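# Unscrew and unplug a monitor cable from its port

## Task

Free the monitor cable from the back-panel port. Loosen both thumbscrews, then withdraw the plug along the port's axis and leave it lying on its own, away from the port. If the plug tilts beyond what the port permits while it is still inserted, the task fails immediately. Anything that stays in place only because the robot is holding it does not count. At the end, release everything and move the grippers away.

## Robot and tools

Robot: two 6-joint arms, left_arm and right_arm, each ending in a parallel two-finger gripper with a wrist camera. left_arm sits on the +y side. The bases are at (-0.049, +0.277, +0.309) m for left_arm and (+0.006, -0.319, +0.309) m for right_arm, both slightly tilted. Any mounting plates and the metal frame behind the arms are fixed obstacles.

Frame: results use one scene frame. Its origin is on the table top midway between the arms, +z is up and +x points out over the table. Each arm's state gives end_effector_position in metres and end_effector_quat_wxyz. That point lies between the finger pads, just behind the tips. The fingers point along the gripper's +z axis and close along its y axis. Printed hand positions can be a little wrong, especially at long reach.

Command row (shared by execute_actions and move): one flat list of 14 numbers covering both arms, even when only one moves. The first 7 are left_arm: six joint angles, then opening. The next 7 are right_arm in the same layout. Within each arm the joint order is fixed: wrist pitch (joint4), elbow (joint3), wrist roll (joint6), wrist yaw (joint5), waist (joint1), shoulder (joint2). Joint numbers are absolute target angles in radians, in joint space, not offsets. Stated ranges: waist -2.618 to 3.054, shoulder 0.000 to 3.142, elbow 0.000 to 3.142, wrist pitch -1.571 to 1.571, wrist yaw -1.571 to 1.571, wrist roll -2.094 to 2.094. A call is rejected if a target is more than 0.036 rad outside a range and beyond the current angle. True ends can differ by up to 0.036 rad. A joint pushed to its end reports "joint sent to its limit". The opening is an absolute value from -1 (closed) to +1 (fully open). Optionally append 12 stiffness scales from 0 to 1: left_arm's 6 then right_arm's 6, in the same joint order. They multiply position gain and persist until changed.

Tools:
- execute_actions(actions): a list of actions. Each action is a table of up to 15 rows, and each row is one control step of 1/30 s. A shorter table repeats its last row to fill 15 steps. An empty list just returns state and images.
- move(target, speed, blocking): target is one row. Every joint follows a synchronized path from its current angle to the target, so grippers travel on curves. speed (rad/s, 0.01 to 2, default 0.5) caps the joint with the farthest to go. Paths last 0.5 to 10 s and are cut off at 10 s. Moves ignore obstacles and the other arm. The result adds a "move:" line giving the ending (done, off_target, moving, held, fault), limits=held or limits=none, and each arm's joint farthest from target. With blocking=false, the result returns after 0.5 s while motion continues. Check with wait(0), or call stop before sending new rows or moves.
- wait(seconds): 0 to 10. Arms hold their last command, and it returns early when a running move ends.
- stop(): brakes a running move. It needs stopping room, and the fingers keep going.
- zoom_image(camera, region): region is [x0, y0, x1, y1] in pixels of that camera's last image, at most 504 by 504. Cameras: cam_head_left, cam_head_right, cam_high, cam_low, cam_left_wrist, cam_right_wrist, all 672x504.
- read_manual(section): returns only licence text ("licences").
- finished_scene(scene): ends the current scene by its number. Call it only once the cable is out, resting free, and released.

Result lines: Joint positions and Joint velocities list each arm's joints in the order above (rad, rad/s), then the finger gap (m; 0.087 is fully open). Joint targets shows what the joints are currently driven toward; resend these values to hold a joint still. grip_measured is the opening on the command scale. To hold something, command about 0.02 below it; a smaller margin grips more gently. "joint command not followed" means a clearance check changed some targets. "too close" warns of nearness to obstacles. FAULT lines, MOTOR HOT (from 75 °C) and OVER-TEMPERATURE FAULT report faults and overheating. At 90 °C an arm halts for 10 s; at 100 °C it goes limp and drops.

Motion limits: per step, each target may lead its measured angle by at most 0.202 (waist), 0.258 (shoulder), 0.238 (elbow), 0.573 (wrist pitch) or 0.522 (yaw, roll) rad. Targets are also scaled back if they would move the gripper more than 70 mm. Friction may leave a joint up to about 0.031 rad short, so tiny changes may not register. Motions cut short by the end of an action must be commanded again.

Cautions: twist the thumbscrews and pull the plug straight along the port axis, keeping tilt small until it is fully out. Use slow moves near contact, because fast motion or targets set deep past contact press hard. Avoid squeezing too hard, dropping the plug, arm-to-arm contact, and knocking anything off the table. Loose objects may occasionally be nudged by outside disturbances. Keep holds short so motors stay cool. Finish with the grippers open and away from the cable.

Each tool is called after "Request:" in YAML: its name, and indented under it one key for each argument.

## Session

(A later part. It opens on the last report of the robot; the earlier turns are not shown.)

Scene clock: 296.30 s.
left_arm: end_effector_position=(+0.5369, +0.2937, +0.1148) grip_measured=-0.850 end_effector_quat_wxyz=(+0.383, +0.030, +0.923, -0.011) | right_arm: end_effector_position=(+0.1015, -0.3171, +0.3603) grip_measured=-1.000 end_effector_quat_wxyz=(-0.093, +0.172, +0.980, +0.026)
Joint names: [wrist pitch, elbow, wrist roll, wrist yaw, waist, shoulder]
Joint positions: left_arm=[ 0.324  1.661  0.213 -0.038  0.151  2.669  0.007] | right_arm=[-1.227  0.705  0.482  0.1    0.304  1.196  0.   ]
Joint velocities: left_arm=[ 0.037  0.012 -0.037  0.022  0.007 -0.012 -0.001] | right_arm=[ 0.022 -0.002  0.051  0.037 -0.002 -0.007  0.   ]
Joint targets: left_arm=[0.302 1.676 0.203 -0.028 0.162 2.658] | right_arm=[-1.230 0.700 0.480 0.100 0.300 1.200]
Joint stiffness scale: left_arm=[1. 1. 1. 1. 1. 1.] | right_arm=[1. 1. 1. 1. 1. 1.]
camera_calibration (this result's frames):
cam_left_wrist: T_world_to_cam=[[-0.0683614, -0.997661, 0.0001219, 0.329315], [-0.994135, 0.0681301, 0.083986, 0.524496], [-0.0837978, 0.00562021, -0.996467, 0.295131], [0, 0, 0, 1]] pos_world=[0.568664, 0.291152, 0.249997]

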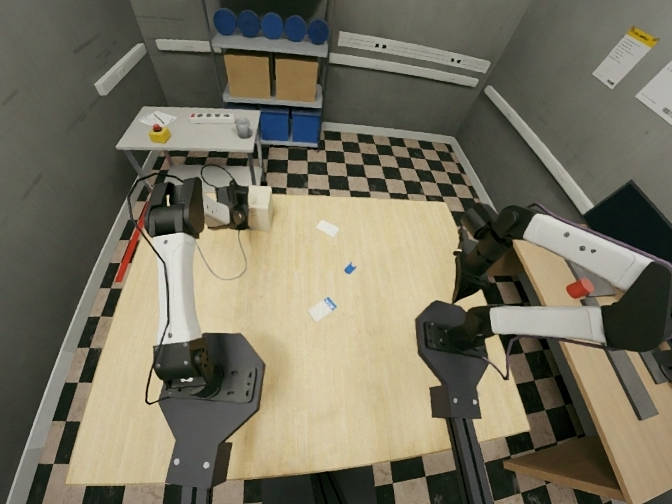

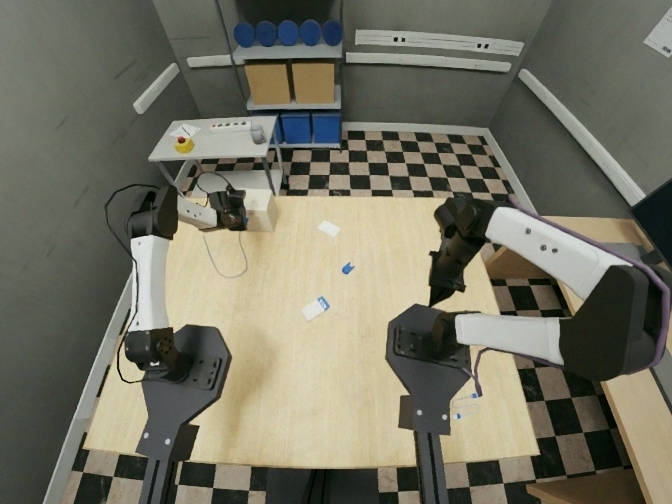

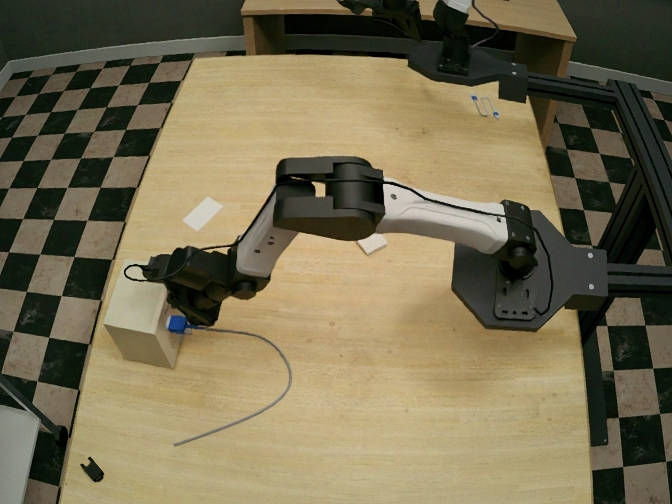

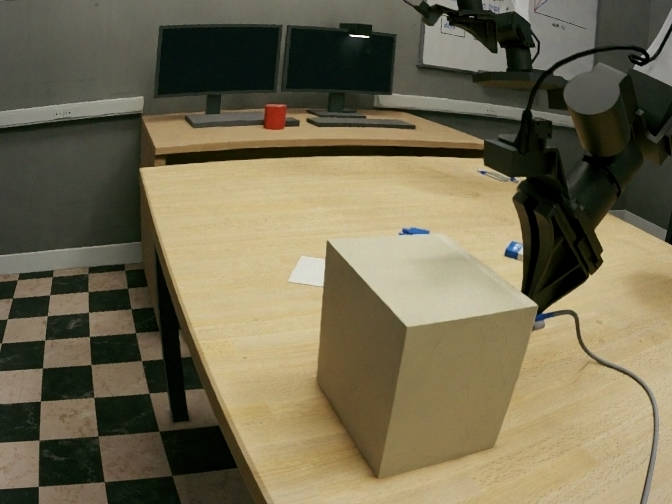

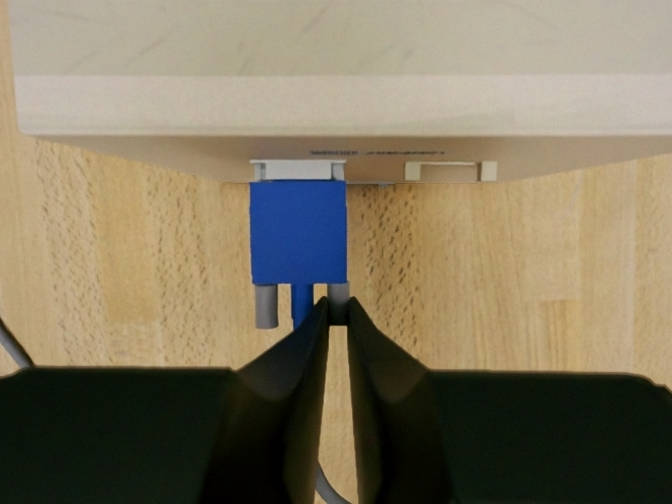

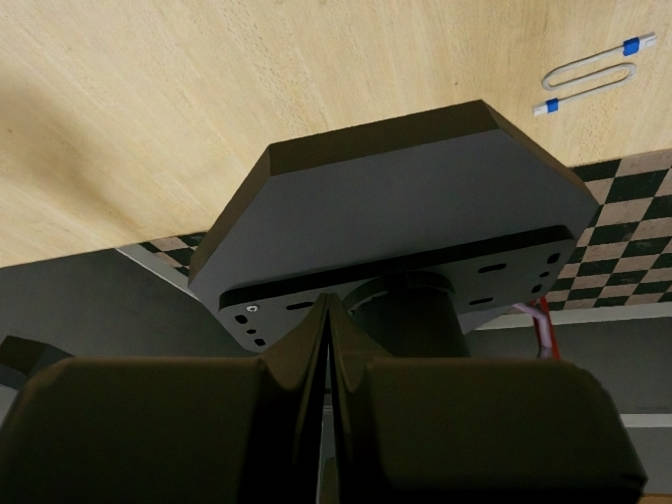

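Request:
execute_actions:
  actions:
    - [[0.302,1.676,0.203,-0.028,0.1625,2.658,-0.8,-1.23,0.7,0.48,0.1,0.3,1.2,-1],[0.32,1.676,0.21,-0.03,0.1625,2.658,-0.77,-1.23,0.7,0.48,0.1,0.3,1.2,-1],[0.337,1.66,0.225,-0.055,0.15,2.675,-0.77,-1.23,0.7,0.48,0.1,0.3,1.2,-1],[0.344,1.65,0.242,-0.087,0.139,2.684,-0.77,-1.23,0.7,0.48,0.1,0.3,1.2,-1],[0.352,1.64,0.256,-0.112,0.13,2.685,-0.77,-1.23,0.7,0.48,0.1,0.3,1.2,-1],[0.36,1.636,0.269,-0.137,0.122,2.686,-0.77,-1.23,0.7,0.48,0.1,0.3,1.2,-1],[0.367,1.634,0.283,-0.162,0.113,2.688,-0.77,-1.23,0.7,0.48,0.1,0.3,1.2,-1],[0.376,1.632,0.297,-0.187,0.105,2.691,-0.77,-1.23,0.7,0.48,0.1,0.3,1.2,-1],[0.385,1.63,0.312,-0.211,0.097,2.694,-0.77,-1.23,0.7,0.48,0.1,0.3,1.2,-1],[0.394,1.629,0.328,-0.235,0.089,2.697,-0.77,-1.23,0.7,0.48,0.1,0.3,1.2,-1],[0.404,1.629,0.344,-0.26,0.081,2.701,-0.77,-1.23,0.7,0.48,0.1,0.3,1.2,-1],[0.414,1.629,0.36,-0.283,0.073,2.705,-0.77,-1.23,0.7,0.48,0.1,0.3,1.2,-1],[0.424,1.645,0.376,-0.307,0.066,2.71,-0.77,-1.23,0.7,0.48,0.1,0.3,1.2,-1],[0.435,1.662,0.393,-0.33,0.058,2.715,-0.77,-1.23,0.7,0.48,0.1,0.3,1.2,-1],[0.446,1.663,0.41,-0.354,0.051,2.72,-0.77,-1.23,0.7,0.48,0.1,0.3,1.2,-1]]
    - [[0.458,1.665,0.428,-0.376,0.043,2.726,-0.77,-1.23,0.7,0.48,0.1,0.3,1.2,-1],[0.47,1.666,0.447,-0.399,0.036,2.733,-0.77,-1.23,0.7,0.48,0.1,0.3,1.2,-1],[0.482,1.669,0.466,-0.421,0.029,2.74,-0.77,-1.23,0.7,0.48,0.1,0.3,1.2,-1],[0.495,1.671,0.485,-0.444,0.022,2.747,-0.77,-1.23,0.7,0.48,0.1,0.3,1.2,-1],[0.508,1.674,0.505,-0.466,0.016,2.755,-0.77,-1.23,0.7,0.48,0.1,0.3,1.2,-1],[0.522,1.678,0.525,-0.487,0.009,2.763,-0.77,-1.23,0.7,0.48,0.1,0.3,1.2,-1],[0.536,1.682,0.546,-0.509,0.002,2.772,-0.77,-1.23,0.7,0.48,0.1,0.3,1.2,-1],[0.55,1.686,0.567,-0.531,-0.004,2.781,-0.77,-1.23,0.7,0.48,0.1,0.3,1.2,-1],[0.564,1.691,0.588,-0.552,-0.01,2.79,-0.77,-1.23,0.7,0.48,0.1,0.3,1.2,-1],[0.579,1.696,0.61,-0.572,-0.016,2.8,-0.77,-1.23,0.7,0.48,0.1,0.3,1.2,-1],[0.595,1.701,0.632,-0.593,-0.022,2.811,-0.77,-1.23,0.7,0.48,0.1,0.3,1.2,-1],[0.611,1.707,0.655,-0.614,-0.028,2.822,-0.77,-1.23,0.7,0.48,0.1,0.3,1.2,-1],[0.627,1.714,0.678,-0.634,-0.034,2.833,-0.77,-1.23,0.7,0.48,0.1,0.3,1.2,-1],[0.644,1.721,0.702,-0.654,-0.04,2.845,-0.77,-1.23,0.7,0.48,0.1,0.3,1.2,-1],[0.659,1.728,0.722,-0.674,-0.046,2.857,-0.77,-1.23,0.7,0.48,0.1,0.3,1.2,-1]]

Request:
execute_actions:
  actions:
    - [[0.66,1.736,0.726,-0.685,-0.052,2.87,-0.77,-1.23,0.7,0.48,0.1,0.3,1.2,-1],[0.66,1.744,0.726,-0.685,-0.052,2.882,-0.77,-1.23,0.7,0.48,0.1,0.3,1.2,-1]]

Request:
zoom_image:
  camera: "cam_left_wrist"
  region: [220,150,440,370]

Scene clock: 299.53 s.
left_arm: end_effector_position=(+0.5402, +0.2879, +0.1177) grip_measured=-0.770 end_effector_quat_wxyz=(+0.378, +0.152, +0.872, +0.273) | right_arm: end_effector_position=(+0.1015, -0.3171, +0.3603) grip_measured=-1.000 end_effector_quat_wxyz=(-0.093, +0.172, +0.980, +0.026)
Joint names: [wrist pitch, elbow, wrist roll, wrist yaw, waist, shoulder]
Joint positions: left_arm=[ 0.591  1.702  0.625 -0.578 -0.027  2.816  0.01 ] | right_arm=[-1.227  0.705  0.482  0.1    0.304  1.196  0.   ]
Joint velocities: left_arm=[ 0.476  0.208  0.593 -0.593 -0.154  0.33  -0.001] | right_arm=[-0.037  0.007  0.066 -0.007 -0.002 -0.012  0.   ]
Joint targets: left_arm=[0.659 1.728 0.722 -0.674 -0.046 2.857] | right_arm=[-1.230 0.700 0.480 0.100 0.300 1.200]
Joint stiffness scale: left_arm=[1. 1. 1. 1. 1. 1.] | right_arm=[1. 1. 1. 1. 1. 1.]
camera_calibration (this result's frames):
cam_left_wrist: T_world_to_cam=[[-0.062844, -0.805735, -0.588933, 0.334886], [-0.997465, 0.0309744, 0.0640608, 0.542717], [-0.0333742, 0.591466, -0.805639, 0.0800437], [0, 0, 0, 1]] pos_world=[0.565058, 0.205676, 0.226945]

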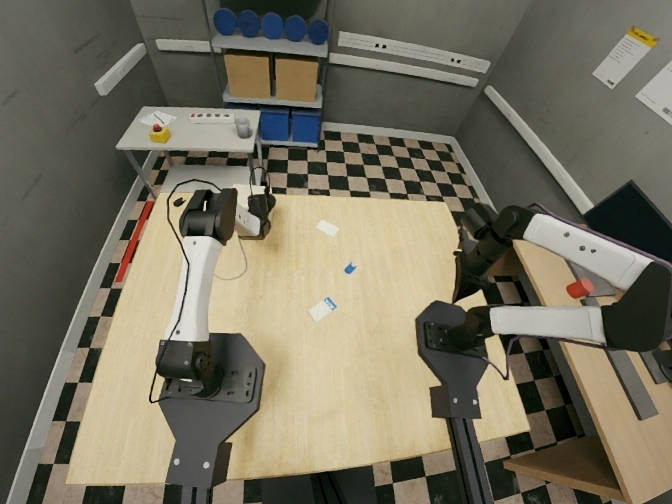

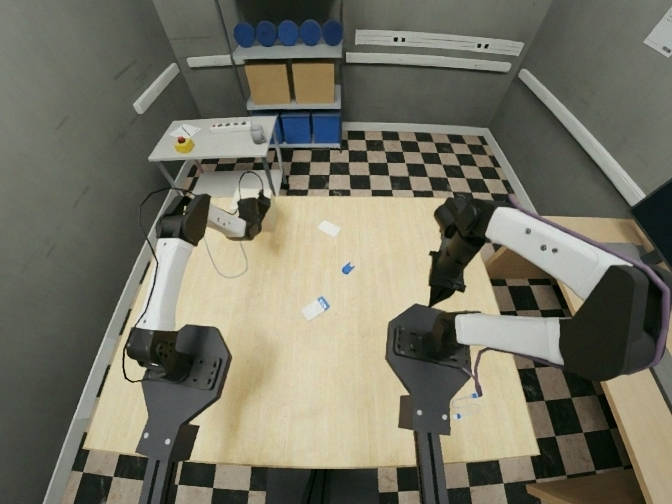

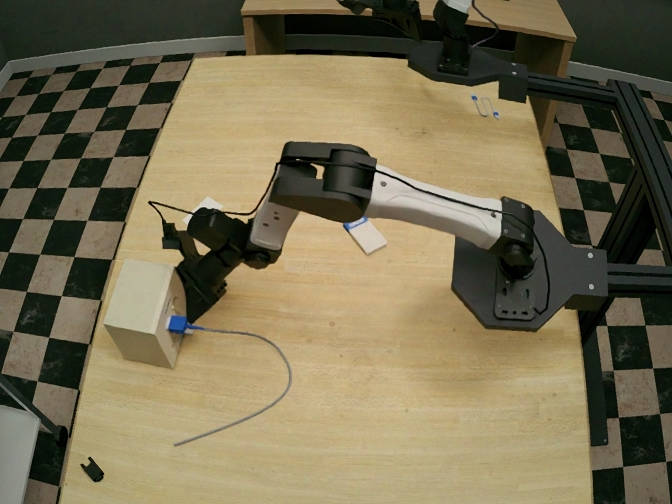

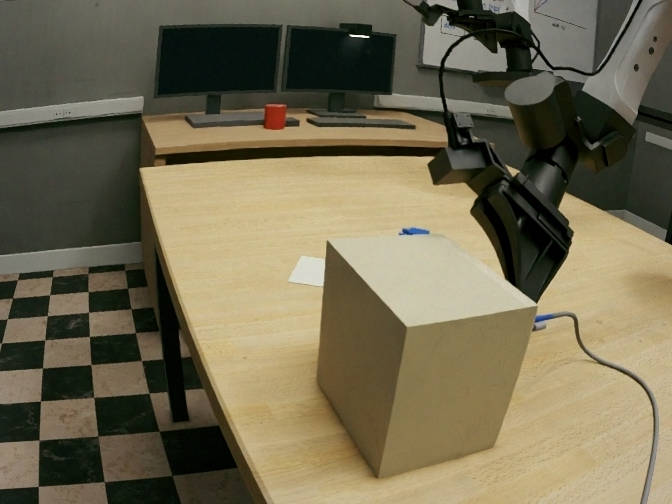

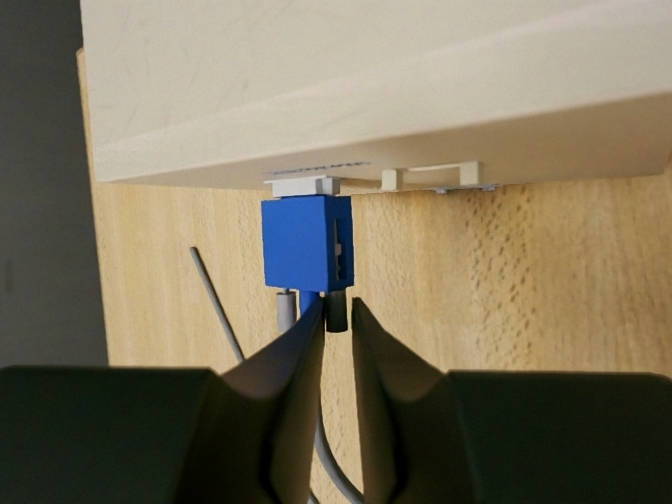

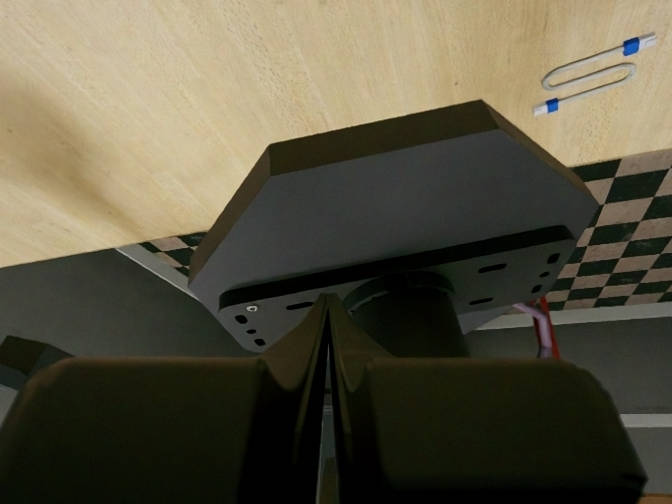

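Scene clock: 300.03 s.
left_arm: end_effector_position=(+0.5379, +0.2905, +0.1169) grip_measured=-0.770 end_effector_quat_wxyz=(+0.367, +0.167, +0.857, +0.321) | right_arm: end_effector_position=(+0.1015, -0.3171, +0.3603) grip_measured=-1.000 end_effector_quat_wxyz=(-0.093, +0.172, +0.980, +0.026)
Joint names: [wrist pitch, elbow, wrist roll, wrist yaw, waist, shoulder]
Joint positions: left_arm=[ 0.651  1.729  0.714 -0.664 -0.046  2.863  0.01 ] | right_arm=[-1.227  0.705  0.482  0.1    0.304  1.196  0.   ]
Joint velocities: left_arm=[ 0.007  0.002  0.007  0.007  0.012 -0.022 -0.001] | right_arm=[-0.037  0.002 -0.051 -0.037  0.007 -0.017  0.   ]
Joint targets: left_arm=[0.660 1.744 0.726 -0.685 -0.052 2.882] | right_arm=[-1.230 0.700 0.480 0.100 0.300 1.200]
Joint stiffness scale: left_arm=[1. 1. 1. 1. 1. 1.] | right_arm=[1. 1. 1. 1. 1. 1.]
camera_calibration (this result's frames):
cam_left_wrist: T_world_to_cam=[[-0.0544395, -0.739064, -0.671432, 0.322062], [-0.997661, 0.0124233, 0.0672153, 0.545538], [-0.041335, 0.673521, -0.738011, 0.0502538], [0, 0, 0, 1]] pos_world=[0.563872, 0.1974, 0.216662]

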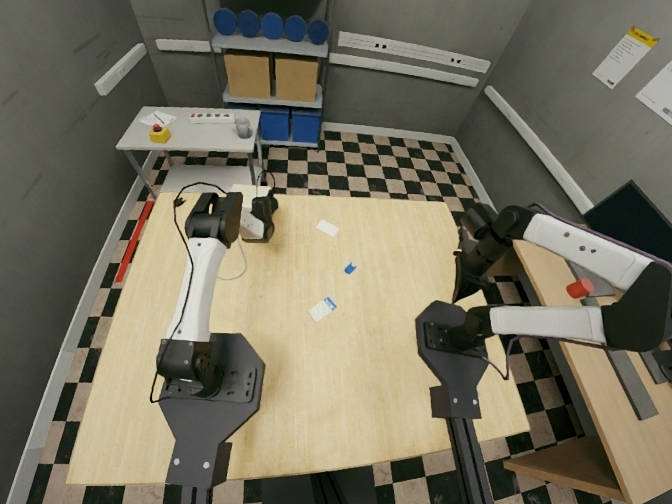

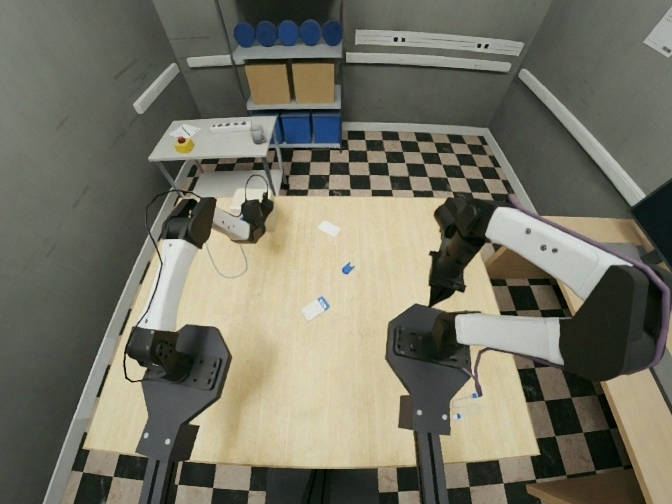

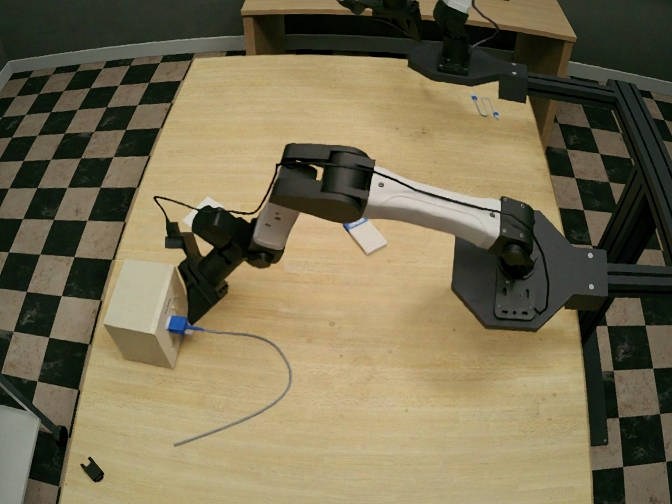

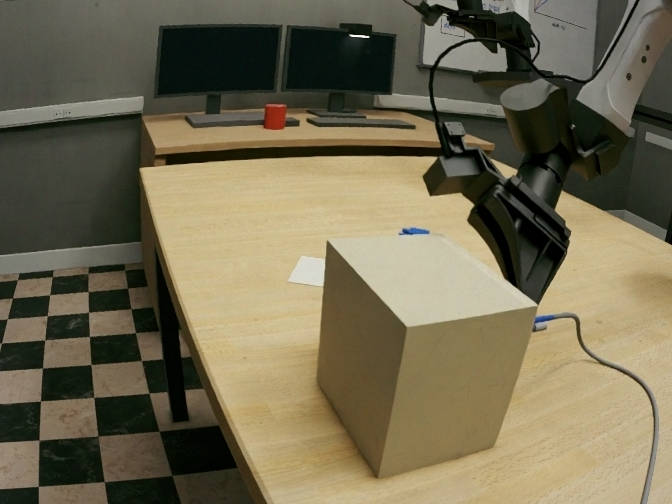

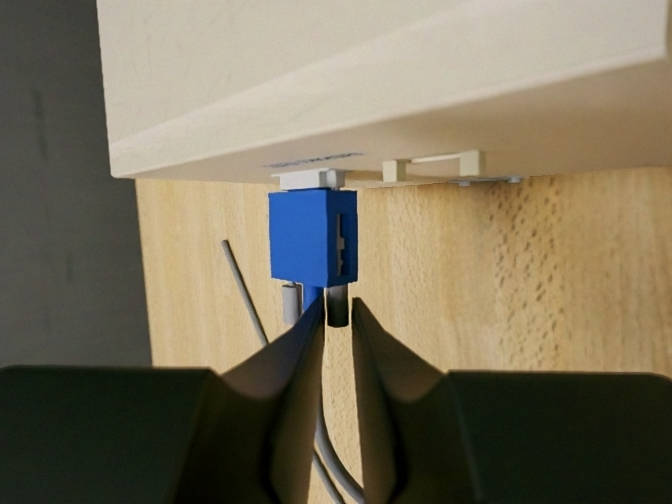

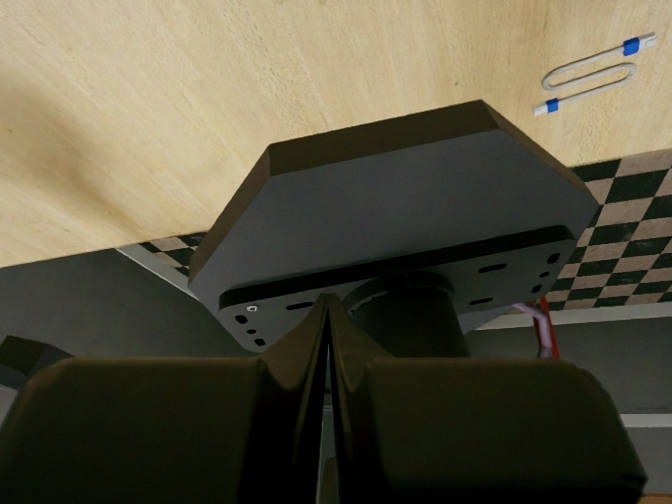

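Region (220, 150, 440, 370) of cam_left_wrist's 672x504 image, scaled by 2.291, with more detail than that image has.

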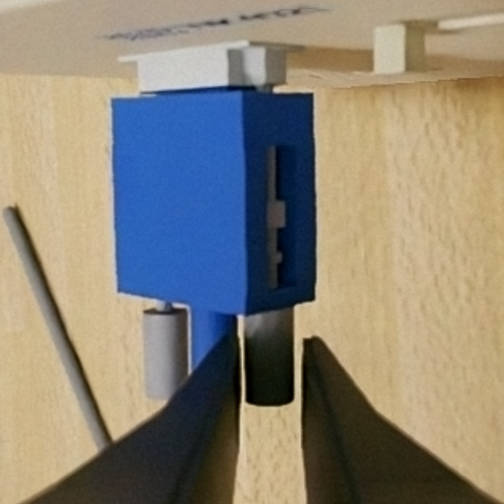

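Request:
execute_actions:
  actions:
    - [[0.66,1.744,0.726,-0.685,-0.052,2.882,-0.8,-1.23,0.7,0.48,0.1,0.3,1.2,-1],[0.66,1.744,0.726,-0.685,-0.052,2.882,-0.83,-1.23,0.7,0.48,0.1,0.3,1.2,-1],[0.66,1.744,0.726,-0.685,-0.052,2.882,-0.86,-1.23,0.7,0.48,0.1,0.3,1.2,-1],[0.66,1.744,0.726,-0.685,-0.052,2.882,-0.9,-1.23,0.7,0.48,0.1,0.3,1.2,-1],[0.657,1.73,0.726,-0.685,-0.05,2.868,-0.9,-1.23,0.7,0.48,0.1,0.3,1.2,-1],[0.635,1.71,0.71,-0.67,-0.044,2.853,-0.9,-1.23,0.7,0.48,0.1,0.3,1.2,-1],[0.615,1.71,0.69,-0.65,-0.04,2.853,-0.9,-1.23,0.7,0.48,0.1,0.3,1.2,-1],[0.598,1.71,0.668,-0.627,-0.035,2.852,-0.9,-1.23,0.7,0.48,0.1,0.3,1.2,-1],[0.582,1.702,0.645,-0.608,-0.029,2.839,-0.9,-1.23,0.7,0.48,0.1,0.3,1.2,-1],[0.566,1.694,0.622,-0.588,-0.024,2.826,-0.9,-1.23,0.7,0.48,0.1,0.3,1.2,-1],[0.551,1.687,0.6,-0.567,-0.018,2.814,-0.9,-1.23,0.7,0.48,0.1,0.3,1.2,-1],[0.536,1.68,0.578,-0.547,-0.012,2.802,-0.9,-1.23,0.7,0.48,0.1,0.3,1.2,-1],[0.521,1.674,0.557,-0.526,-0.006,2.791,-0.9,-1.23,0.7,0.48,0.1,0.3,1.2,-1],[0.506,1.667,0.536,-0.505,0.001,2.78,-0.9,-1.23,0.7,0.48,0.1,0.3,1.2,-1],[0.492,1.662,0.515,-0.484,0.007,2.77,-0.9,-1.23,0.7,0.48,0.1,0.3,1.2,-1]]
    - [[0.478,1.657,0.495,-0.463,0.0135,2.76,-0.9,-1.23,0.7,0.48,0.1,0.3,1.2,-1],[0.465,1.652,0.475,-0.441,0.02,2.751,-0.9,-1.23,0.7,0.48,0.1,0.3,1.2,-1],[0.452,1.647,0.456,-0.419,0.027,2.742,-0.9,-1.23,0.7,0.48,0.1,0.3,1.2,-1],[0.439,1.644,0.437,-0.397,0.034,2.733,-0.9,-1.23,0.7,0.48,0.1,0.3,1.2,-1],[0.427,1.64,0.418,-0.375,0.041,2.725,-0.9,-1.23,0.7,0.48,0.1,0.3,1.2,-1],[0.415,1.637,0.4,-0.352,0.048,2.717,-0.9,-1.23,0.7,0.48,0.1,0.3,1.2,-1],[0.404,1.635,0.383,-0.329,0.055,2.71,-0.9,-1.23,0.7,0.48,0.1,0.3,1.2,-1],[0.393,1.632,0.365,-0.307,0.062,2.703,-0.9,-1.23,0.7,0.48,0.1,0.3,1.2,-1],[0.383,1.631,0.348,-0.283,0.07,2.696,-0.9,-1.23,0.7,0.48,0.1,0.3,1.2,-1],[0.372,1.629,0.332,-0.26,0.078,2.69,-0.9,-1.23,0.7,0.48,0.1,0.3,1.2,-1],[0.363,1.628,0.316,-0.236,0.086,2.685,-0.9,-1.23,0.7,0.48,0.1,0.3,1.2,-1],[0.354,1.628,0.301,-0.212,0.093,2.68,-0.9,-1.23,0.7,0.48,0.1,0.3,1.2,-1],[0.345,1.628,0.286,-0.188,0.101,2.675,-0.9,-1.23,0.7,0.48,0.1,0.3,1.2,-1],[0.336,1.645,0.27,-0.164,0.109,2.671,-0.9,-1.23,0.7,0.48,0.1,0.3,1.2,-1],[0.328,1.662,0.256,-0.14,0.118,2.667,-0.9,-1.23,0.7,0.48,0.1,0.3,1.2,-1]]
    - [[0.32,1.663,0.243,-0.115,0.126,2.664,-0.9,-1.23,0.7,0.48,0.1,0.3,1.2,-1],[0.312,1.665,0.23,-0.09,0.135,2.661,-0.9,-1.23,0.7,0.48,0.1,0.3,1.2,-1],[0.305,1.667,0.217,-0.065,0.143,2.659,-0.9,-1.23,0.7,0.48,0.1,0.3,1.2,-1],[0.3,1.669,0.206,-0.04,0.152,2.657,-0.9,-1.23,0.7,0.48,0.1,0.3,1.2,-1],[0.3,1.672,0.203,-0.028,0.161,2.655,-0.9,-1.23,0.7,0.48,0.1,0.3,1.2,-1],[0.3,1.675,0.203,-0.028,0.161,2.653,-0.9,-1.23,0.7,0.48,0.1,0.3,1.2,-1]]

Request:
zoom_image:
  camera: "cam_left_wrist"
  region: [220,150,440,370]

Scene clock: 303.77 s.
left_arm: end_effector_position=(+0.5387, +0.2938, +0.1184) grip_measured=-0.848 end_effector_quat_wxyz=(+0.386, +0.030, +0.922, -0.011) | right_arm: end_effector_position=(+0.1015, -0.3171, +0.3603) grip_measured=-1.000 end_effector_quat_wxyz=(-0.093, +0.172, +0.980, +0.026)
Joint names: [wrist pitch, elbow, wrist roll, wrist yaw, waist, shoulder]
Joint positions: left_arm=[ 0.323  1.661  0.213 -0.038  0.15   2.662  0.007] | right_arm=[-1.227  0.705  0.482  0.1    0.304  1.196  0.   ]
Joint velocities: left_arm=[-0.066 -0.007 -0.051  0.007  0.012  0.002 -0.001] | right_arm=[-0.066 -0.002 -0.095 -0.022  0.007 -0.027  0.   ]
Joint targets: left_arm=[0.300 1.675 0.203 -0.028 0.161 2.653] | right_arm=[-1.230 0.700 0.480 0.100 0.300 1.200]
Joint stiffness scale: left_arm=[1. 1. 1. 1. 1. 1.] | right_arm=[1. 1. 1. 1. 1. 1.]
camera_calibration (this result's frames):
cam_left_wrist: T_world_to_cam=[[-0.0679527, -0.997688, -0.000494762, 0.329396], [-0.994629, 0.0677055, 0.0782834, 0.52702], [-0.0780689, 0.00581167, -0.996931, 0.295818], [0, 0, 0, 1]] pos_world=[0.569668, 0.291234, 0.253816]

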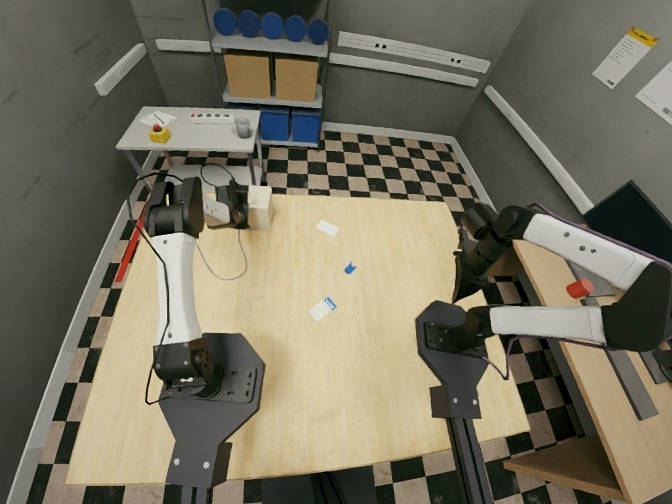

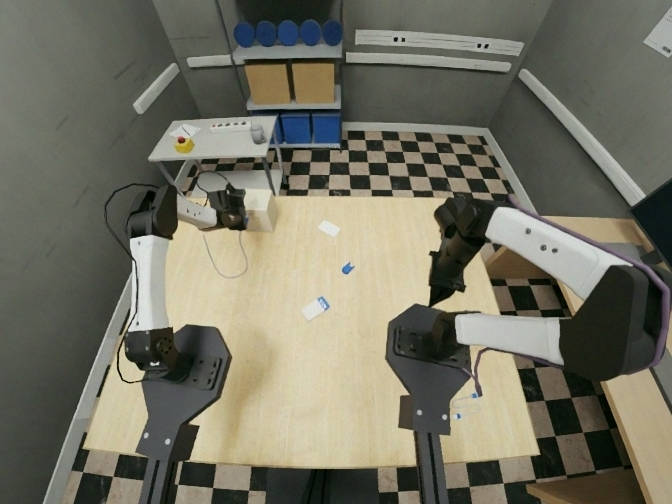

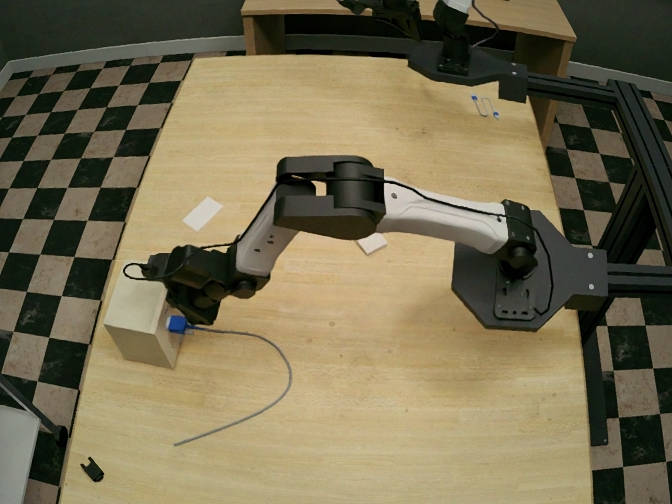

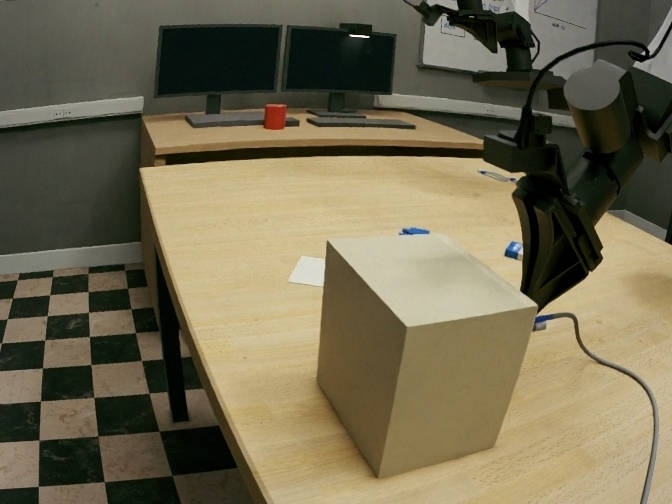

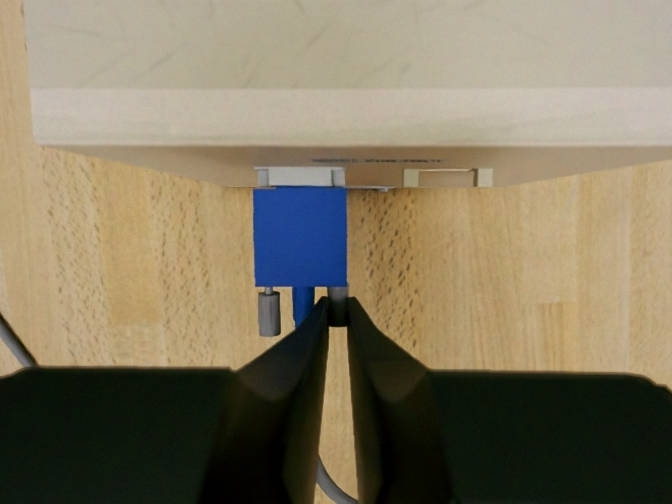

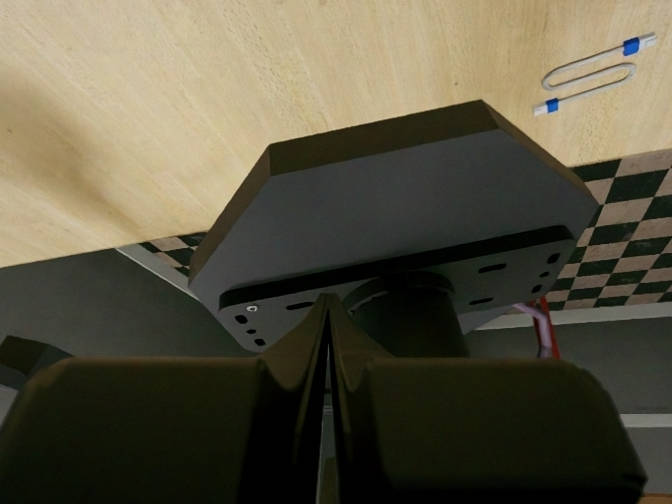

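Region (220, 150, 440, 370) of cam_left_wrist's 672x504 image, scaled by 2.291, with more detail than that image has.

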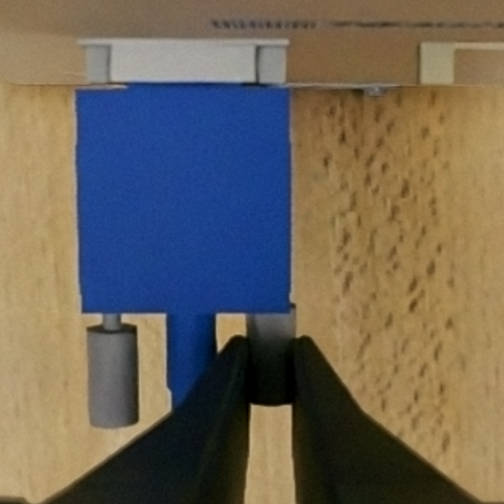

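Request:
execute_actions:
  actions:
    - [[0.3,1.675,0.203,-0.028,0.161,2.653,-0.8,-1.23,0.7,0.48,0.1,0.3,1.2,-1],[0.318,1.675,0.21,-0.03,0.161,2.66,-0.77,-1.23,0.7,0.48,0.1,0.3,1.2,-1],[0.335,1.66,0.225,-0.055,0.15,2.672,-0.77,-1.23,0.7,0.48,0.1,0.3,1.2,-1],[0.342,1.65,0.242,-0.087,0.139,2.68,-0.77,-1.23,0.7,0.48,0.1,0.3,1.2,-1],[0.35,1.64,0.256,-0.112,0.13,2.681,-0.77,-1.23,0.7,0.48,0.1,0.3,1.2,-1],[0.358,1.636,0.269,-0.137,0.122,2.683,-0.77,-1.23,0.7,0.48,0.1,0.3,1.2,-1],[0.365,1.634,0.283,-0.162,0.113,2.685,-0.77,-1.23,0.7,0.48,0.1,0.3,1.2,-1],[0.374,1.632,0.297,-0.187,0.105,2.688,-0.77,-1.23,0.7,0.48,0.1,0.3,1.2,-1],[0.383,1.63,0.312,-0.211,0.097,2.691,-0.77,-1.23,0.7,0.48,0.1,0.3,1.2,-1],[0.392,1.629,0.328,-0.235,0.089,2.695,-0.77,-1.23,0.7,0.48,0.1,0.3,1.2,-1],[0.402,1.629,0.344,-0.26,0.081,2.699,-0.77,-1.23,0.7,0.48,0.1,0.3,1.2,-1],[0.412,1.629,0.36,-0.284,0.073,2.703,-0.77,-1.23,0.7,0.48,0.1,0.3,1.2,-1],[0.422,1.645,0.376,-0.308,0.066,2.708,-0.77,-1.23,0.7,0.48,0.1,0.3,1.2,-1],[0.433,1.662,0.393,-0.332,0.058,2.714,-0.77,-1.23,0.7,0.48,0.1,0.3,1.2,-1],[0.444,1.663,0.41,-0.356,0.051,2.719,-0.77,-1.23,0.7,0.48,0.1,0.3,1.2,-1]]
    - [[0.455,1.665,0.428,-0.379,0.043,2.726,-0.77,-1.23,0.7,0.48,0.1,0.3,1.2,-1],[0.467,1.666,0.447,-0.402,0.036,2.733,-0.77,-1.23,0.7,0.48,0.1,0.3,1.2,-1],[0.479,1.669,0.466,-0.425,0.029,2.74,-0.77,-1.23,0.7,0.48,0.1,0.3,1.2,-1],[0.492,1.671,0.485,-0.448,0.022,2.747,-0.77,-1.23,0.7,0.48,0.1,0.3,1.2,-1],[0.505,1.674,0.505,-0.47,0.016,2.755,-0.77,-1.23,0.7,0.48,0.1,0.3,1.2,-1],[0.519,1.678,0.525,-0.492,0.009,2.763,-0.77,-1.23,0.7,0.48,0.1,0.3,1.2,-1],[0.533,1.682,0.546,-0.514,0.002,2.772,-0.77,-1.23,0.7,0.48,0.1,0.3,1.2,-1],[0.547,1.686,0.567,-0.536,-0.004,2.781,-0.77,-1.23,0.7,0.48,0.1,0.3,1.2,-1],[0.561,1.691,0.588,-0.557,-0.01,2.79,-0.77,-1.23,0.7,0.48,0.1,0.3,1.2,-1],[0.576,1.696,0.61,-0.577,-0.016,2.8,-0.77,-1.23,0.7,0.48,0.1,0.3,1.2,-1],[0.592,1.701,0.632,-0.598,-0.022,2.811,-0.77,-1.23,0.7,0.48,0.1,0.3,1.2,-1],[0.608,1.707,0.655,-0.619,-0.028,2.822,-0.77,-1.23,0.7,0.48,0.1,0.3,1.2,-1],[0.624,1.714,0.678,-0.639,-0.034,2.833,-0.77,-1.23,0.7,0.48,0.1,0.3,1.2,-1],[0.641,1.721,0.702,-0.659,-0.04,2.845,-0.77,-1.23,0.7,0.48,0.1,0.3,1.2,-1],[0.657,1.728,0.722,-0.678,-0.046,2.857,-0.77,-1.23,0.7,0.48,0.1,0.3,1.2,-1]]
    - [[0.66,1.736,0.726,-0.685,-0.052,2.87,-0.77,-1.23,0.7,0.48,0.1,0.3,1.2,-1],[0.66,1.744,0.726,-0.685,-0.052,2.882,-0.77,-1.23,0.7,0.48,0.1,0.3,1.2,-1],[0.66,1.744,0.726,-0.685,-0.052,2.882,-0.77,-1.23,0.7,0.48,0.1,0.3,1.2,-1],[0.66,1.744,0.726,-0.685,-0.052,2.882,-0.77,-1.23,0.7,0.48,0.1,0.3,1.2,-1],[0.66,1.744,0.726,-0.685,-0.052,2.882,-0.77,-1.23,0.7,0.48,0.1,0.3,1.2,-1],[0.66,1.744,0.726,-0.685,-0.052,2.882,-0.8,-1.23,0.7,0.48,0.1,0.3,1.2,-1],[0.66,1.744,0.726,-0.685,-0.052,2.882,-0.83,-1.23,0.7,0.48,0.1,0.3,1.2,-1],[0.66,1.744,0.726,-0.685,-0.052,2.882,-0.86,-1.23,0.7,0.48,0.1,0.3,1.2,-1],[0.66,1.744,0.726,-0.685,-0.052,2.882,-0.9,-1.23,0.7,0.48,0.1,0.3,1.2,-1],[0.657,1.73,0.726,-0.685,-0.05,2.868,-0.9,-1.23,0.7,0.48,0.1,0.3,1.2,-1],[0.635,1.71,0.71,-0.67,-0.044,2.853,-0.9,-1.23,0.7,0.48,0.1,0.3,1.2,-1],[0.615,1.71,0.69,-0.65,-0.04,2.853,-0.9,-1.23,0.7,0.48,0.1,0.3,1.2,-1],[0.598,1.71,0.668,-0.627,-0.035,2.852,-0.9,-1.23,0.7,0.48,0.1,0.3,1.2,-1],[0.582,1.702,0.645,-0.608,-0.029,2.839,-0.9,-1.23,0.7,0.48,0.1,0.3,1.2,-1],[0.566,1.694,0.622,-0.588,-0.024,2.826,-0.9,-1.23,0.7,0.48,0.1,0.3,1.2,-1]]
    - [[0.551,1.687,0.6,-0.567,-0.018,2.814,-0.9,-1.23,0.7,0.48,0.1,0.3,1.2,-1],[0.536,1.68,0.578,-0.547,-0.012,2.802,-0.9,-1.23,0.7,0.48,0.1,0.3,1.2,-1],[0.521,1.674,0.557,-0.526,-0.006,2.791,-0.9,-1.23,0.7,0.48,0.1,0.3,1.2,-1],[0.506,1.667,0.536,-0.505,0.001,2.78,-0.9,-1.23,0.7,0.48,0.1,0.3,1.2,-1],[0.492,1.662,0.515,-0.484,0.007,2.77,-0.9,-1.23,0.7,0.48,0.1,0.3,1.2,-1],[0.478,1.657,0.495,-0.463,0.0135,2.76,-0.9,-1.23,0.7,0.48,0.1,0.3,1.2,-1],[0.465,1.652,0.475,-0.441,0.02,2.751,-0.9,-1.23,0.7,0.48,0.1,0.3,1.2,-1],[0.452,1.647,0.456,-0.419,0.027,2.742,-0.9,-1.23,0.7,0.48,0.1,0.3,1.2,-1],[0.439,1.644,0.437,-0.397,0.034,2.733,-0.9,-1.23,0.7,0.48,0.1,0.3,1.2,-1],[0.427,1.64,0.418,-0.375,0.041,2.725,-0.9,-1.23,0.7,0.48,0.1,0.3,1.2,-1],[0.415,1.637,0.4,-0.352,0.048,2.717,-0.9,-1.23,0.7,0.48,0.1,0.3,1.2,-1],[0.404,1.635,0.383,-0.329,0.055,2.71,-0.9,-1.23,0.7,0.48,0.1,0.3,1.2,-1],[0.393,1.632,0.365,-0.307,0.062,2.703,-0.9,-1.23,0.7,0.48,0.1,0.3,1.2,-1],[0.383,1.631,0.348,-0.283,0.07,2.696,-0.9,-1.23,0.7,0.48,0.1,0.3,1.2,-1],[0.372,1.629,0.332,-0.26,0.078,2.69,-0.9,-1.23,0.7,0.48,0.1,0.3,1.2,-1]]
    - [[0.363,1.628,0.316,-0.236,0.086,2.685,-0.9,-1.23,0.7,0.48,0.1,0.3,1.2,-1],[0.354,1.628,0.301,-0.212,0.093,2.68,-0.9,-1.23,0.7,0.48,0.1,0.3,1.2,-1],[0.345,1.628,0.286,-0.188,0.101,2.675,-0.9,-1.23,0.7,0.48,0.1,0.3,1.2,-1],[0.336,1.645,0.27,-0.164,0.109,2.671,-0.9,-1.23,0.7,0.48,0.1,0.3,1.2,-1],[0.328,1.662,0.256,-0.14,0.118,2.667,-0.9,-1.23,0.7,0.48,0.1,0.3,1.2,-1],[0.32,1.663,0.243,-0.115,0.126,2.664,-0.9,-1.23,0.7,0.48,0.1,0.3,1.2,-1],[0.312,1.665,0.23,-0.09,0.135,2.661,-0.9,-1.23,0.7,0.48,0.1,0.3,1.2,-1],[0.305,1.667,0.217,-0.065,0.143,2.659,-0.9,-1.23,0.7,0.48,0.1,0.3,1.2,-1],[0.3,1.669,0.206,-0.04,0.152,2.657,-0.9,-1.23,0.7,0.48,0.1,0.3,1.2,-1],[0.3,1.672,0.203,-0.028,0.161,2.655,-0.9,-1.23,0.7,0.48,0.1,0.3,1.2,-1],[0.3,1.675,0.203,-0.028,0.161,2.653,-0.9,-1.23,0.7,0.48,0.1,0.3,1.2,-1]]
    - [[0.3,1.675,0.203,-0.028,0.161,2.653,-0.8,-1.23,0.7,0.48,0.1,0.3,1.2,-1],[0.318,1.675,0.21,-0.03,0.161,2.66,-0.77,-1.23,0.7,0.48,0.1,0.3,1.2,-1],[0.335,1.66,0.225,-0.055,0.15,2.672,-0.77,-1.23,0.7,0.48,0.1,0.3,1.2,-1],[0.342,1.65,0.242,-0.087,0.139,2.68,-0.77,-1.23,0.7,0.48,0.1,0.3,1.2,-1],[0.35,1.64,0.256,-0.112,0.13,2.681,-0.77,-1.23,0.7,0.48,0.1,0.3,1.2,-1],[0.358,1.636,0.269,-0.137,0.122,2.683,-0.77,-1.23,0.7,0.48,0.1,0.3,1.2,-1],[0.365,1.634,0.283,-0.162,0.113,2.685,-0.77,-1.23,0.7,0.48,0.1,0.3,1.2,-1],[0.374,1.632,0.297,-0.187,0.105,2.688,-0.77,-1.23,0.7,0.48,0.1,0.3,1.2,-1],[0.383,1.63,0.312,-0.211,0.097,2.691,-0.77,-1.23,0.7,0.48,0.1,0.3,1.2,-1],[0.392,1.629,0.328,-0.235,0.089,2.695,-0.77,-1.23,0.7,0.48,0.1,0.3,1.2,-1],[0.402,1.629,0.344,-0.26,0.081,2.699,-0.77,-1.23,0.7,0.48,0.1,0.3,1.2,-1],[0.412,1.629,0.36,-0.284,0.073,2.703,-0.77,-1.23,0.7,0.48,0.1,0.3,1.2,-1],[0.422,1.645,0.376,-0.308,0.066,2.708,-0.77,-1.23,0.7,0.48,0.1,0.3,1.2,-1],[0.433,1.662,0.393,-0.332,0.058,2.714,-0.77,-1.23,0.7,0.48,0.1,0.3,1.2,-1],[0.444,1.663,0.41,-0.356,0.051,2.719,-0.77,-1.23,0.7,0.48,0.1,0.3,1.2,-1]]
    - [[0.455,1.665,0.428,-0.379,0.043,2.726,-0.77,-1.23,0.7,0.48,0.1,0.3,1.2,-1],[0.467,1.666,0.447,-0.402,0.036,2.733,-0.77,-1.23,0.7,0.48,0.1,0.3,1.2,-1],[0.479,1.669,0.466,-0.425,0.029,2.74,-0.77,-1.23,0.7,0.48,0.1,0.3,1.2,-1],[0.492,1.671,0.485,-0.448,0.022,2.747,-0.77,-1.23,0.7,0.48,0.1,0.3,1.2,-1],[0.505,1.674,0.505,-0.47,0.016,2.755,-0.77,-1.23,0.7,0.48,0.1,0.3,1.2,-1],[0.519,1.678,0.525,-0.492,0.009,2.763,-0.77,-1.23,0.7,0.48,0.1,0.3,1.2,-1],[0.533,1.682,0.546,-0.514,0.002,2.772,-0.77,-1.23,0.7,0.48,0.1,0.3,1.2,-1],[0.547,1.686,0.567,-0.536,-0.004,2.781,-0.77,-1.23,0.7,0.48,0.1,0.3,1.2,-1],[0.561,1.691,0.588,-0.557,-0.01,2.79,-0.77,-1.23,0.7,0.48,0.1,0.3,1.2,-1],[0.576,1.696,0.61,-0.577,-0.016,2.8,-0.77,-1.23,0.7,0.48,0.1,0.3,1.2,-1],[0.592,1.701,0.632,-0.598,-0.022,2.811,-0.77,-1.23,0.7,0.48,0.1,0.3,1.2,-1],[0.608,1.707,0.655,-0.619,-0.028,2.822,-0.77,-1.23,0.7,0.48,0.1,0.3,1.2,-1],[0.624,1.714,0.678,-0.639,-0.034,2.833,-0.77,-1.23,0.7,0.48,0.1,0.3,1.2,-1],[0.641,1.721,0.702,-0.659,-0.04,2.845,-0.77,-1.23,0.7,0.48,0.1,0.3,1.2,-1],[0.657,1.728,0.722,-0.678,-0.046,2.857,-0.77,-1.23,0.7,0.48,0.1,0.3,1.2,-1]]
    - [[0.66,1.736,0.726,-0.685,-0.052,2.87,-0.77,-1.23,0.7,0.48,0.1,0.3,1.2,-1],[0.66,1.744,0.726,-0.685,-0.052,2.882,-0.77,-1.23,0.7,0.48,0.1,0.3,1.2,-1],[0.66,1.744,0.726,-0.685,-0.052,2.882,-0.77,-1.23,0.7,0.48,0.1,0.3,1.2,-1],[0.66,1.744,0.726,-0.685,-0.052,2.882,-0.77,-1.23,0.7,0.48,0.1,0.3,1.2,-1],[0.66,1.744,0.726,-0.685,-0.052,2.882,-0.77,-1.23,0.7,0.48,0.1,0.3,1.2,-1],[0.66,1.744,0.726,-0.685,-0.052,2.882,-0.8,-1.23,0.7,0.48,0.1,0.3,1.2,-1],[0.66,1.744,0.726,-0.685,-0.052,2.882,-0.83,-1.23,0.7,0.48,0.1,0.3,1.2,-1],[0.66,1.744,0.726,-0.685,-0.052,2.882,-0.86,-1.23,0.7,0.48,0.1,0.3,1.2,-1],[0.66,1.744,0.726,-0.685,-0.052,2.882,-0.9,-1.23,0.7,0.48,0.1,0.3,1.2,-1],[0.657,1.73,0.726,-0.685,-0.05,2.868,-0.9,-1.23,0.7,0.48,0.1,0.3,1.2,-1],[0.635,1.71,0.71,-0.67,-0.044,2.853,-0.9,-1.23,0.7,0.48,0.1,0.3,1.2,-1],[0.615,1.71,0.69,-0.65,-0.04,2.853,-0.9,-1.23,0.7,0.48,0.1,0.3,1.2,-1],[0.598,1.71,0.668,-0.627,-0.035,2.852,-0.9,-1.23,0.7,0.48,0.1,0.3,1.2,-1],[0.582,1.702,0.645,-0.608,-0.029,2.839,-0.9,-1.23,0.7,0.48,0.1,0.3,1.2,-1],[0.566,1.694,0.622,-0.588,-0.024,2.826,-0.9,-1.23,0.7,0.48,0.1,0.3,1.2,-1]]
    - [[0.551,1.687,0.6,-0.567,-0.018,2.814,-0.9,-1.23,0.7,0.48,0.1,0.3,1.2,-1],[0.536,1.68,0.578,-0.547,-0.012,2.802,-0.9,-1.23,0.7,0.48,0.1,0.3,1.2,-1],[0.521,1.674,0.557,-0.526,-0.006,2.791,-0.9,-1.23,0.7,0.48,0.1,0.3,1.2,-1],[0.506,1.667,0.536,-0.505,0.001,2.78,-0.9,-1.23,0.7,0.48,0.1,0.3,1.2,-1],[0.492,1.662,0.515,-0.484,0.007,2.77,-0.9,-1.23,0.7,0.48,0.1,0.3,1.2,-1],[0.478,1.657,0.495,-0.463,0.0135,2.76,-0.9,-1.23,0.7,0.48,0.1,0.3,1.2,-1],[0.465,1.652,0.475,-0.441,0.02,2.751,-0.9,-1.23,0.7,0.48,0.1,0.3,1.2,-1],[0.452,1.647,0.456,-0.419,0.027,2.742,-0.9,-1.23,0.7,0.48,0.1,0.3,1.2,-1],[0.439,1.644,0.437,-0.397,0.034,2.733,-0.9,-1.23,0.7,0.48,0.1,0.3,1.2,-1],[0.427,1.64,0.418,-0.375,0.041,2.725,-0.9,-1.23,0.7,0.48,0.1,0.3,1.2,-1],[0.415,1.637,0.4,-0.352,0.048,2.717,-0.9,-1.23,0.7,0.48,0.1,0.3,1.2,-1],[0.404,1.635,0.383,-0.329,0.055,2.71,-0.9,-1.23,0.7,0.48,0.1,0.3,1.2,-1],[0.393,1.632,0.365,-0.307,0.062,2.703,-0.9,-1.23,0.7,0.48,0.1,0.3,1.2,-1],[0.383,1.631,0.348,-0.283,0.07,2.696,-0.9,-1.23,0.7,0.48,0.1,0.3,1.2,-1],[0.372,1.629,0.332,-0.26,0.078,2.69,-0.9,-1.23,0.7,0.48,0.1,0.3,1.2,-1]]
    - [[0.363,1.628,0.316,-0.236,0.086,2.685,-0.9,-1.23,0.7,0.48,0.1,0.3,1.2,-1],[0.354,1.628,0.301,-0.212,0.093,2.68,-0.9,-1.23,0.7,0.48,0.1,0.3,1.2,-1],[0.345,1.628,0.286,-0.188,0.101,2.675,-0.9,-1.23,0.7,0.48,0.1,0.3,1.2,-1],[0.336,1.645,0.27,-0.164,0.109,2.671,-0.9,-1.23,0.7,0.48,0.1,0.3,1.2,-1],[0.328,1.662,0.256,-0.14,0.118,2.667,-0.9,-1.23,0.7,0.48,0.1,0.3,1.2,-1],[0.32,1.663,0.243,-0.115,0.126,2.664,-0.9,-1.23,0.7,0.48,0.1,0.3,1.2,-1],[0.312,1.665,0.23,-0.09,0.135,2.661,-0.9,-1.23,0.7,0.48,0.1,0.3,1.2,-1],[0.305,1.667,0.217,-0.065,0.143,2.659,-0.9,-1.23,0.7,0.48,0.1,0.3,1.2,-1],[0.3,1.669,0.206,-0.04,0.152,2.657,-0.9,-1.23,0.7,0.48,0.1,0.3,1.2,-1],[0.3,1.672,0.203,-0.028,0.161,2.655,-0.9,-1.23,0.7,0.48,0.1,0.3,1.2,-1],[0.3,1.675,0.203,-0.028,0.161,2.653,-0.9,-1.23,0.7,0.48,0.1,0.3,1.2,-1]]

Request:
zoom_image:
  camera: "cam_left_wrist"
  region: [220,150,440,370]

Scene clock: 314.77 s.
left_arm: end_effector_position=(+0.5394, +0.2938, +0.1190) grip_measured=-0.848 end_effector_quat_wxyz=(+0.387, +0.034, +0.921, -0.007) | right_arm: end_effector_position=(+0.1015, -0.3171, +0.3603) grip_measured=-1.000 end_effector_quat_wxyz=(-0.093, +0.172, +0.980, +0.026)
Joint names: [wrist pitch, elbow, wrist roll, wrist yaw, waist, shoulder]
Joint positions: left_arm=[ 0.327  1.66   0.222 -0.043  0.147  2.662  0.007] | right_arm=[-1.227  0.705  0.482  0.1    0.304  1.196  0.   ]
Joint velocities: left_arm=[-0.066  0.037 -0.125  0.139  0.037  0.007 -0.001] | right_arm=[-0.051  0.002 -0.037  0.022 -0.017  0.002  0.   ]
Joint targets: left_arm=[0.300 1.675 0.203 -0.028 0.161 2.653] | right_arm=[-1.230 0.700 0.480 0.100 0.300 1.200]
Joint stiffness scale: left_arm=[1. 1. 1. 1. 1. 1.] | right_arm=[1. 1. 1. 1. 1. 1.]
camera_calibration (this result's frames):
cam_left_wrist: T_world_to_cam=[[-0.0724589, -0.997314, -0.0107033, 0.33297], [-0.994599, 0.0714539, 0.0752742, 0.526875], [-0.0743072, 0.0160998, -0.997105, 0.291415], [0, 0, 0, 1]] pos_world=[0.569811, 0.289736, 0.254475]

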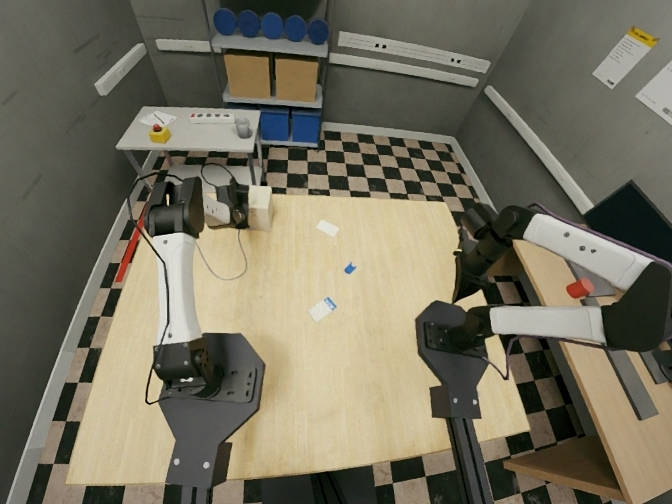

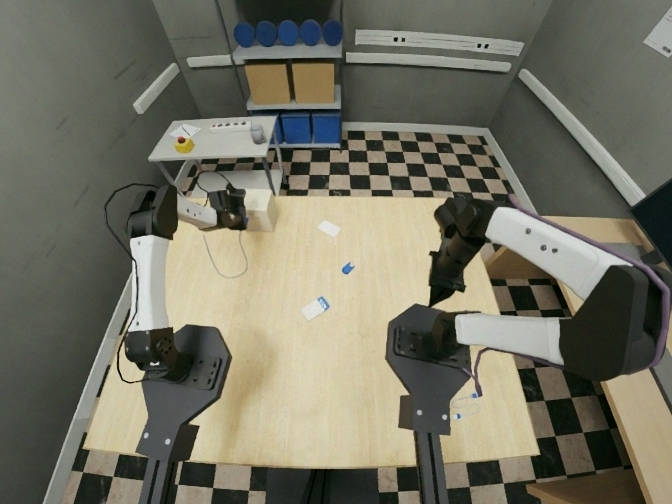

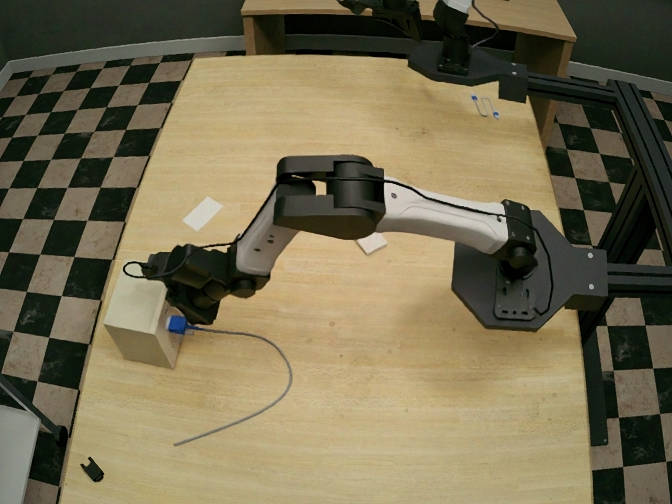

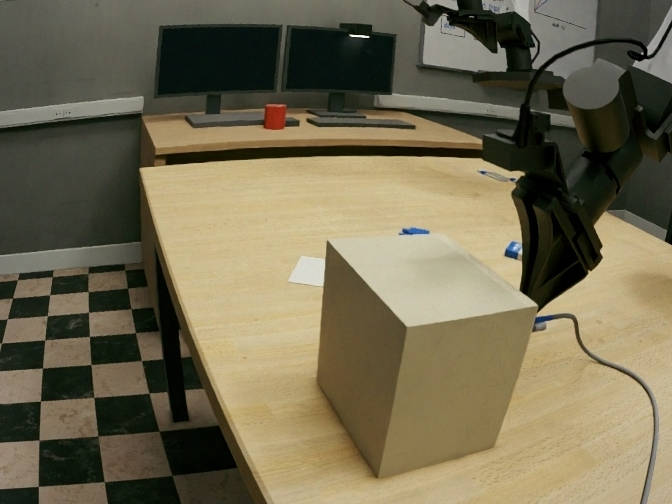

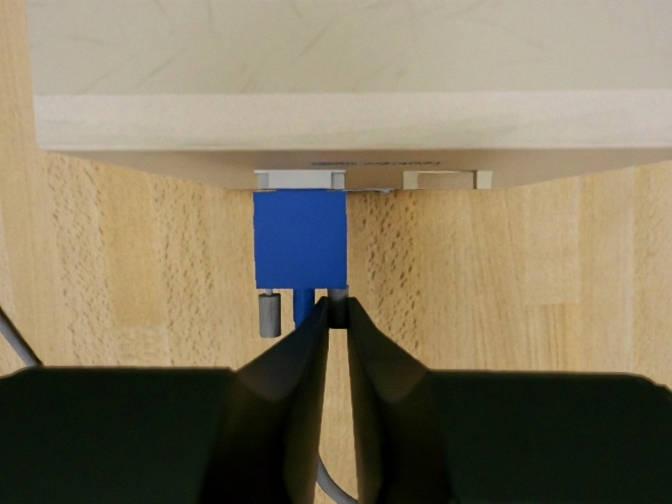

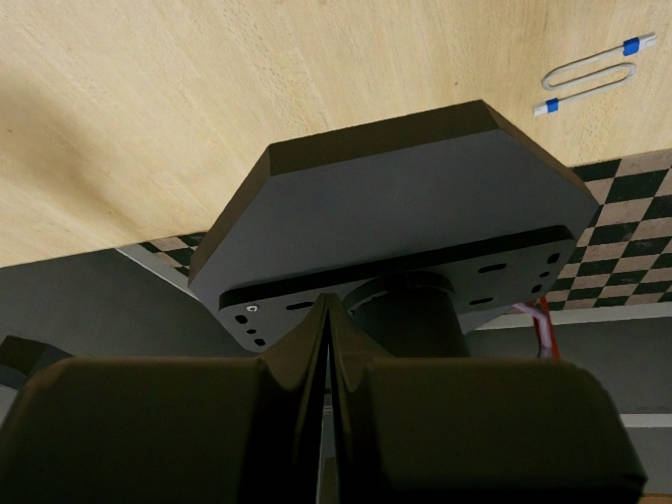

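Region (220, 150, 440, 370) of cam_left_wrist's 672x504 image, scaled by 2.291, with more detail than that image has.

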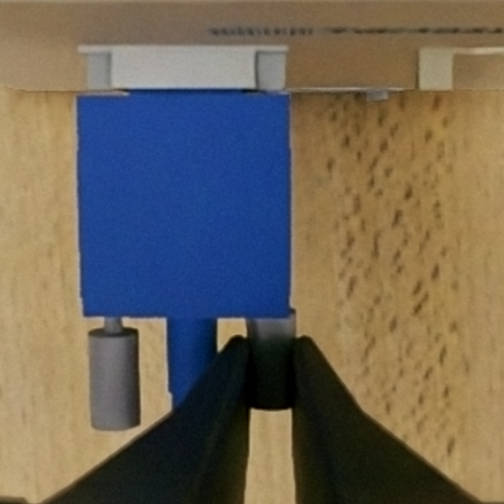

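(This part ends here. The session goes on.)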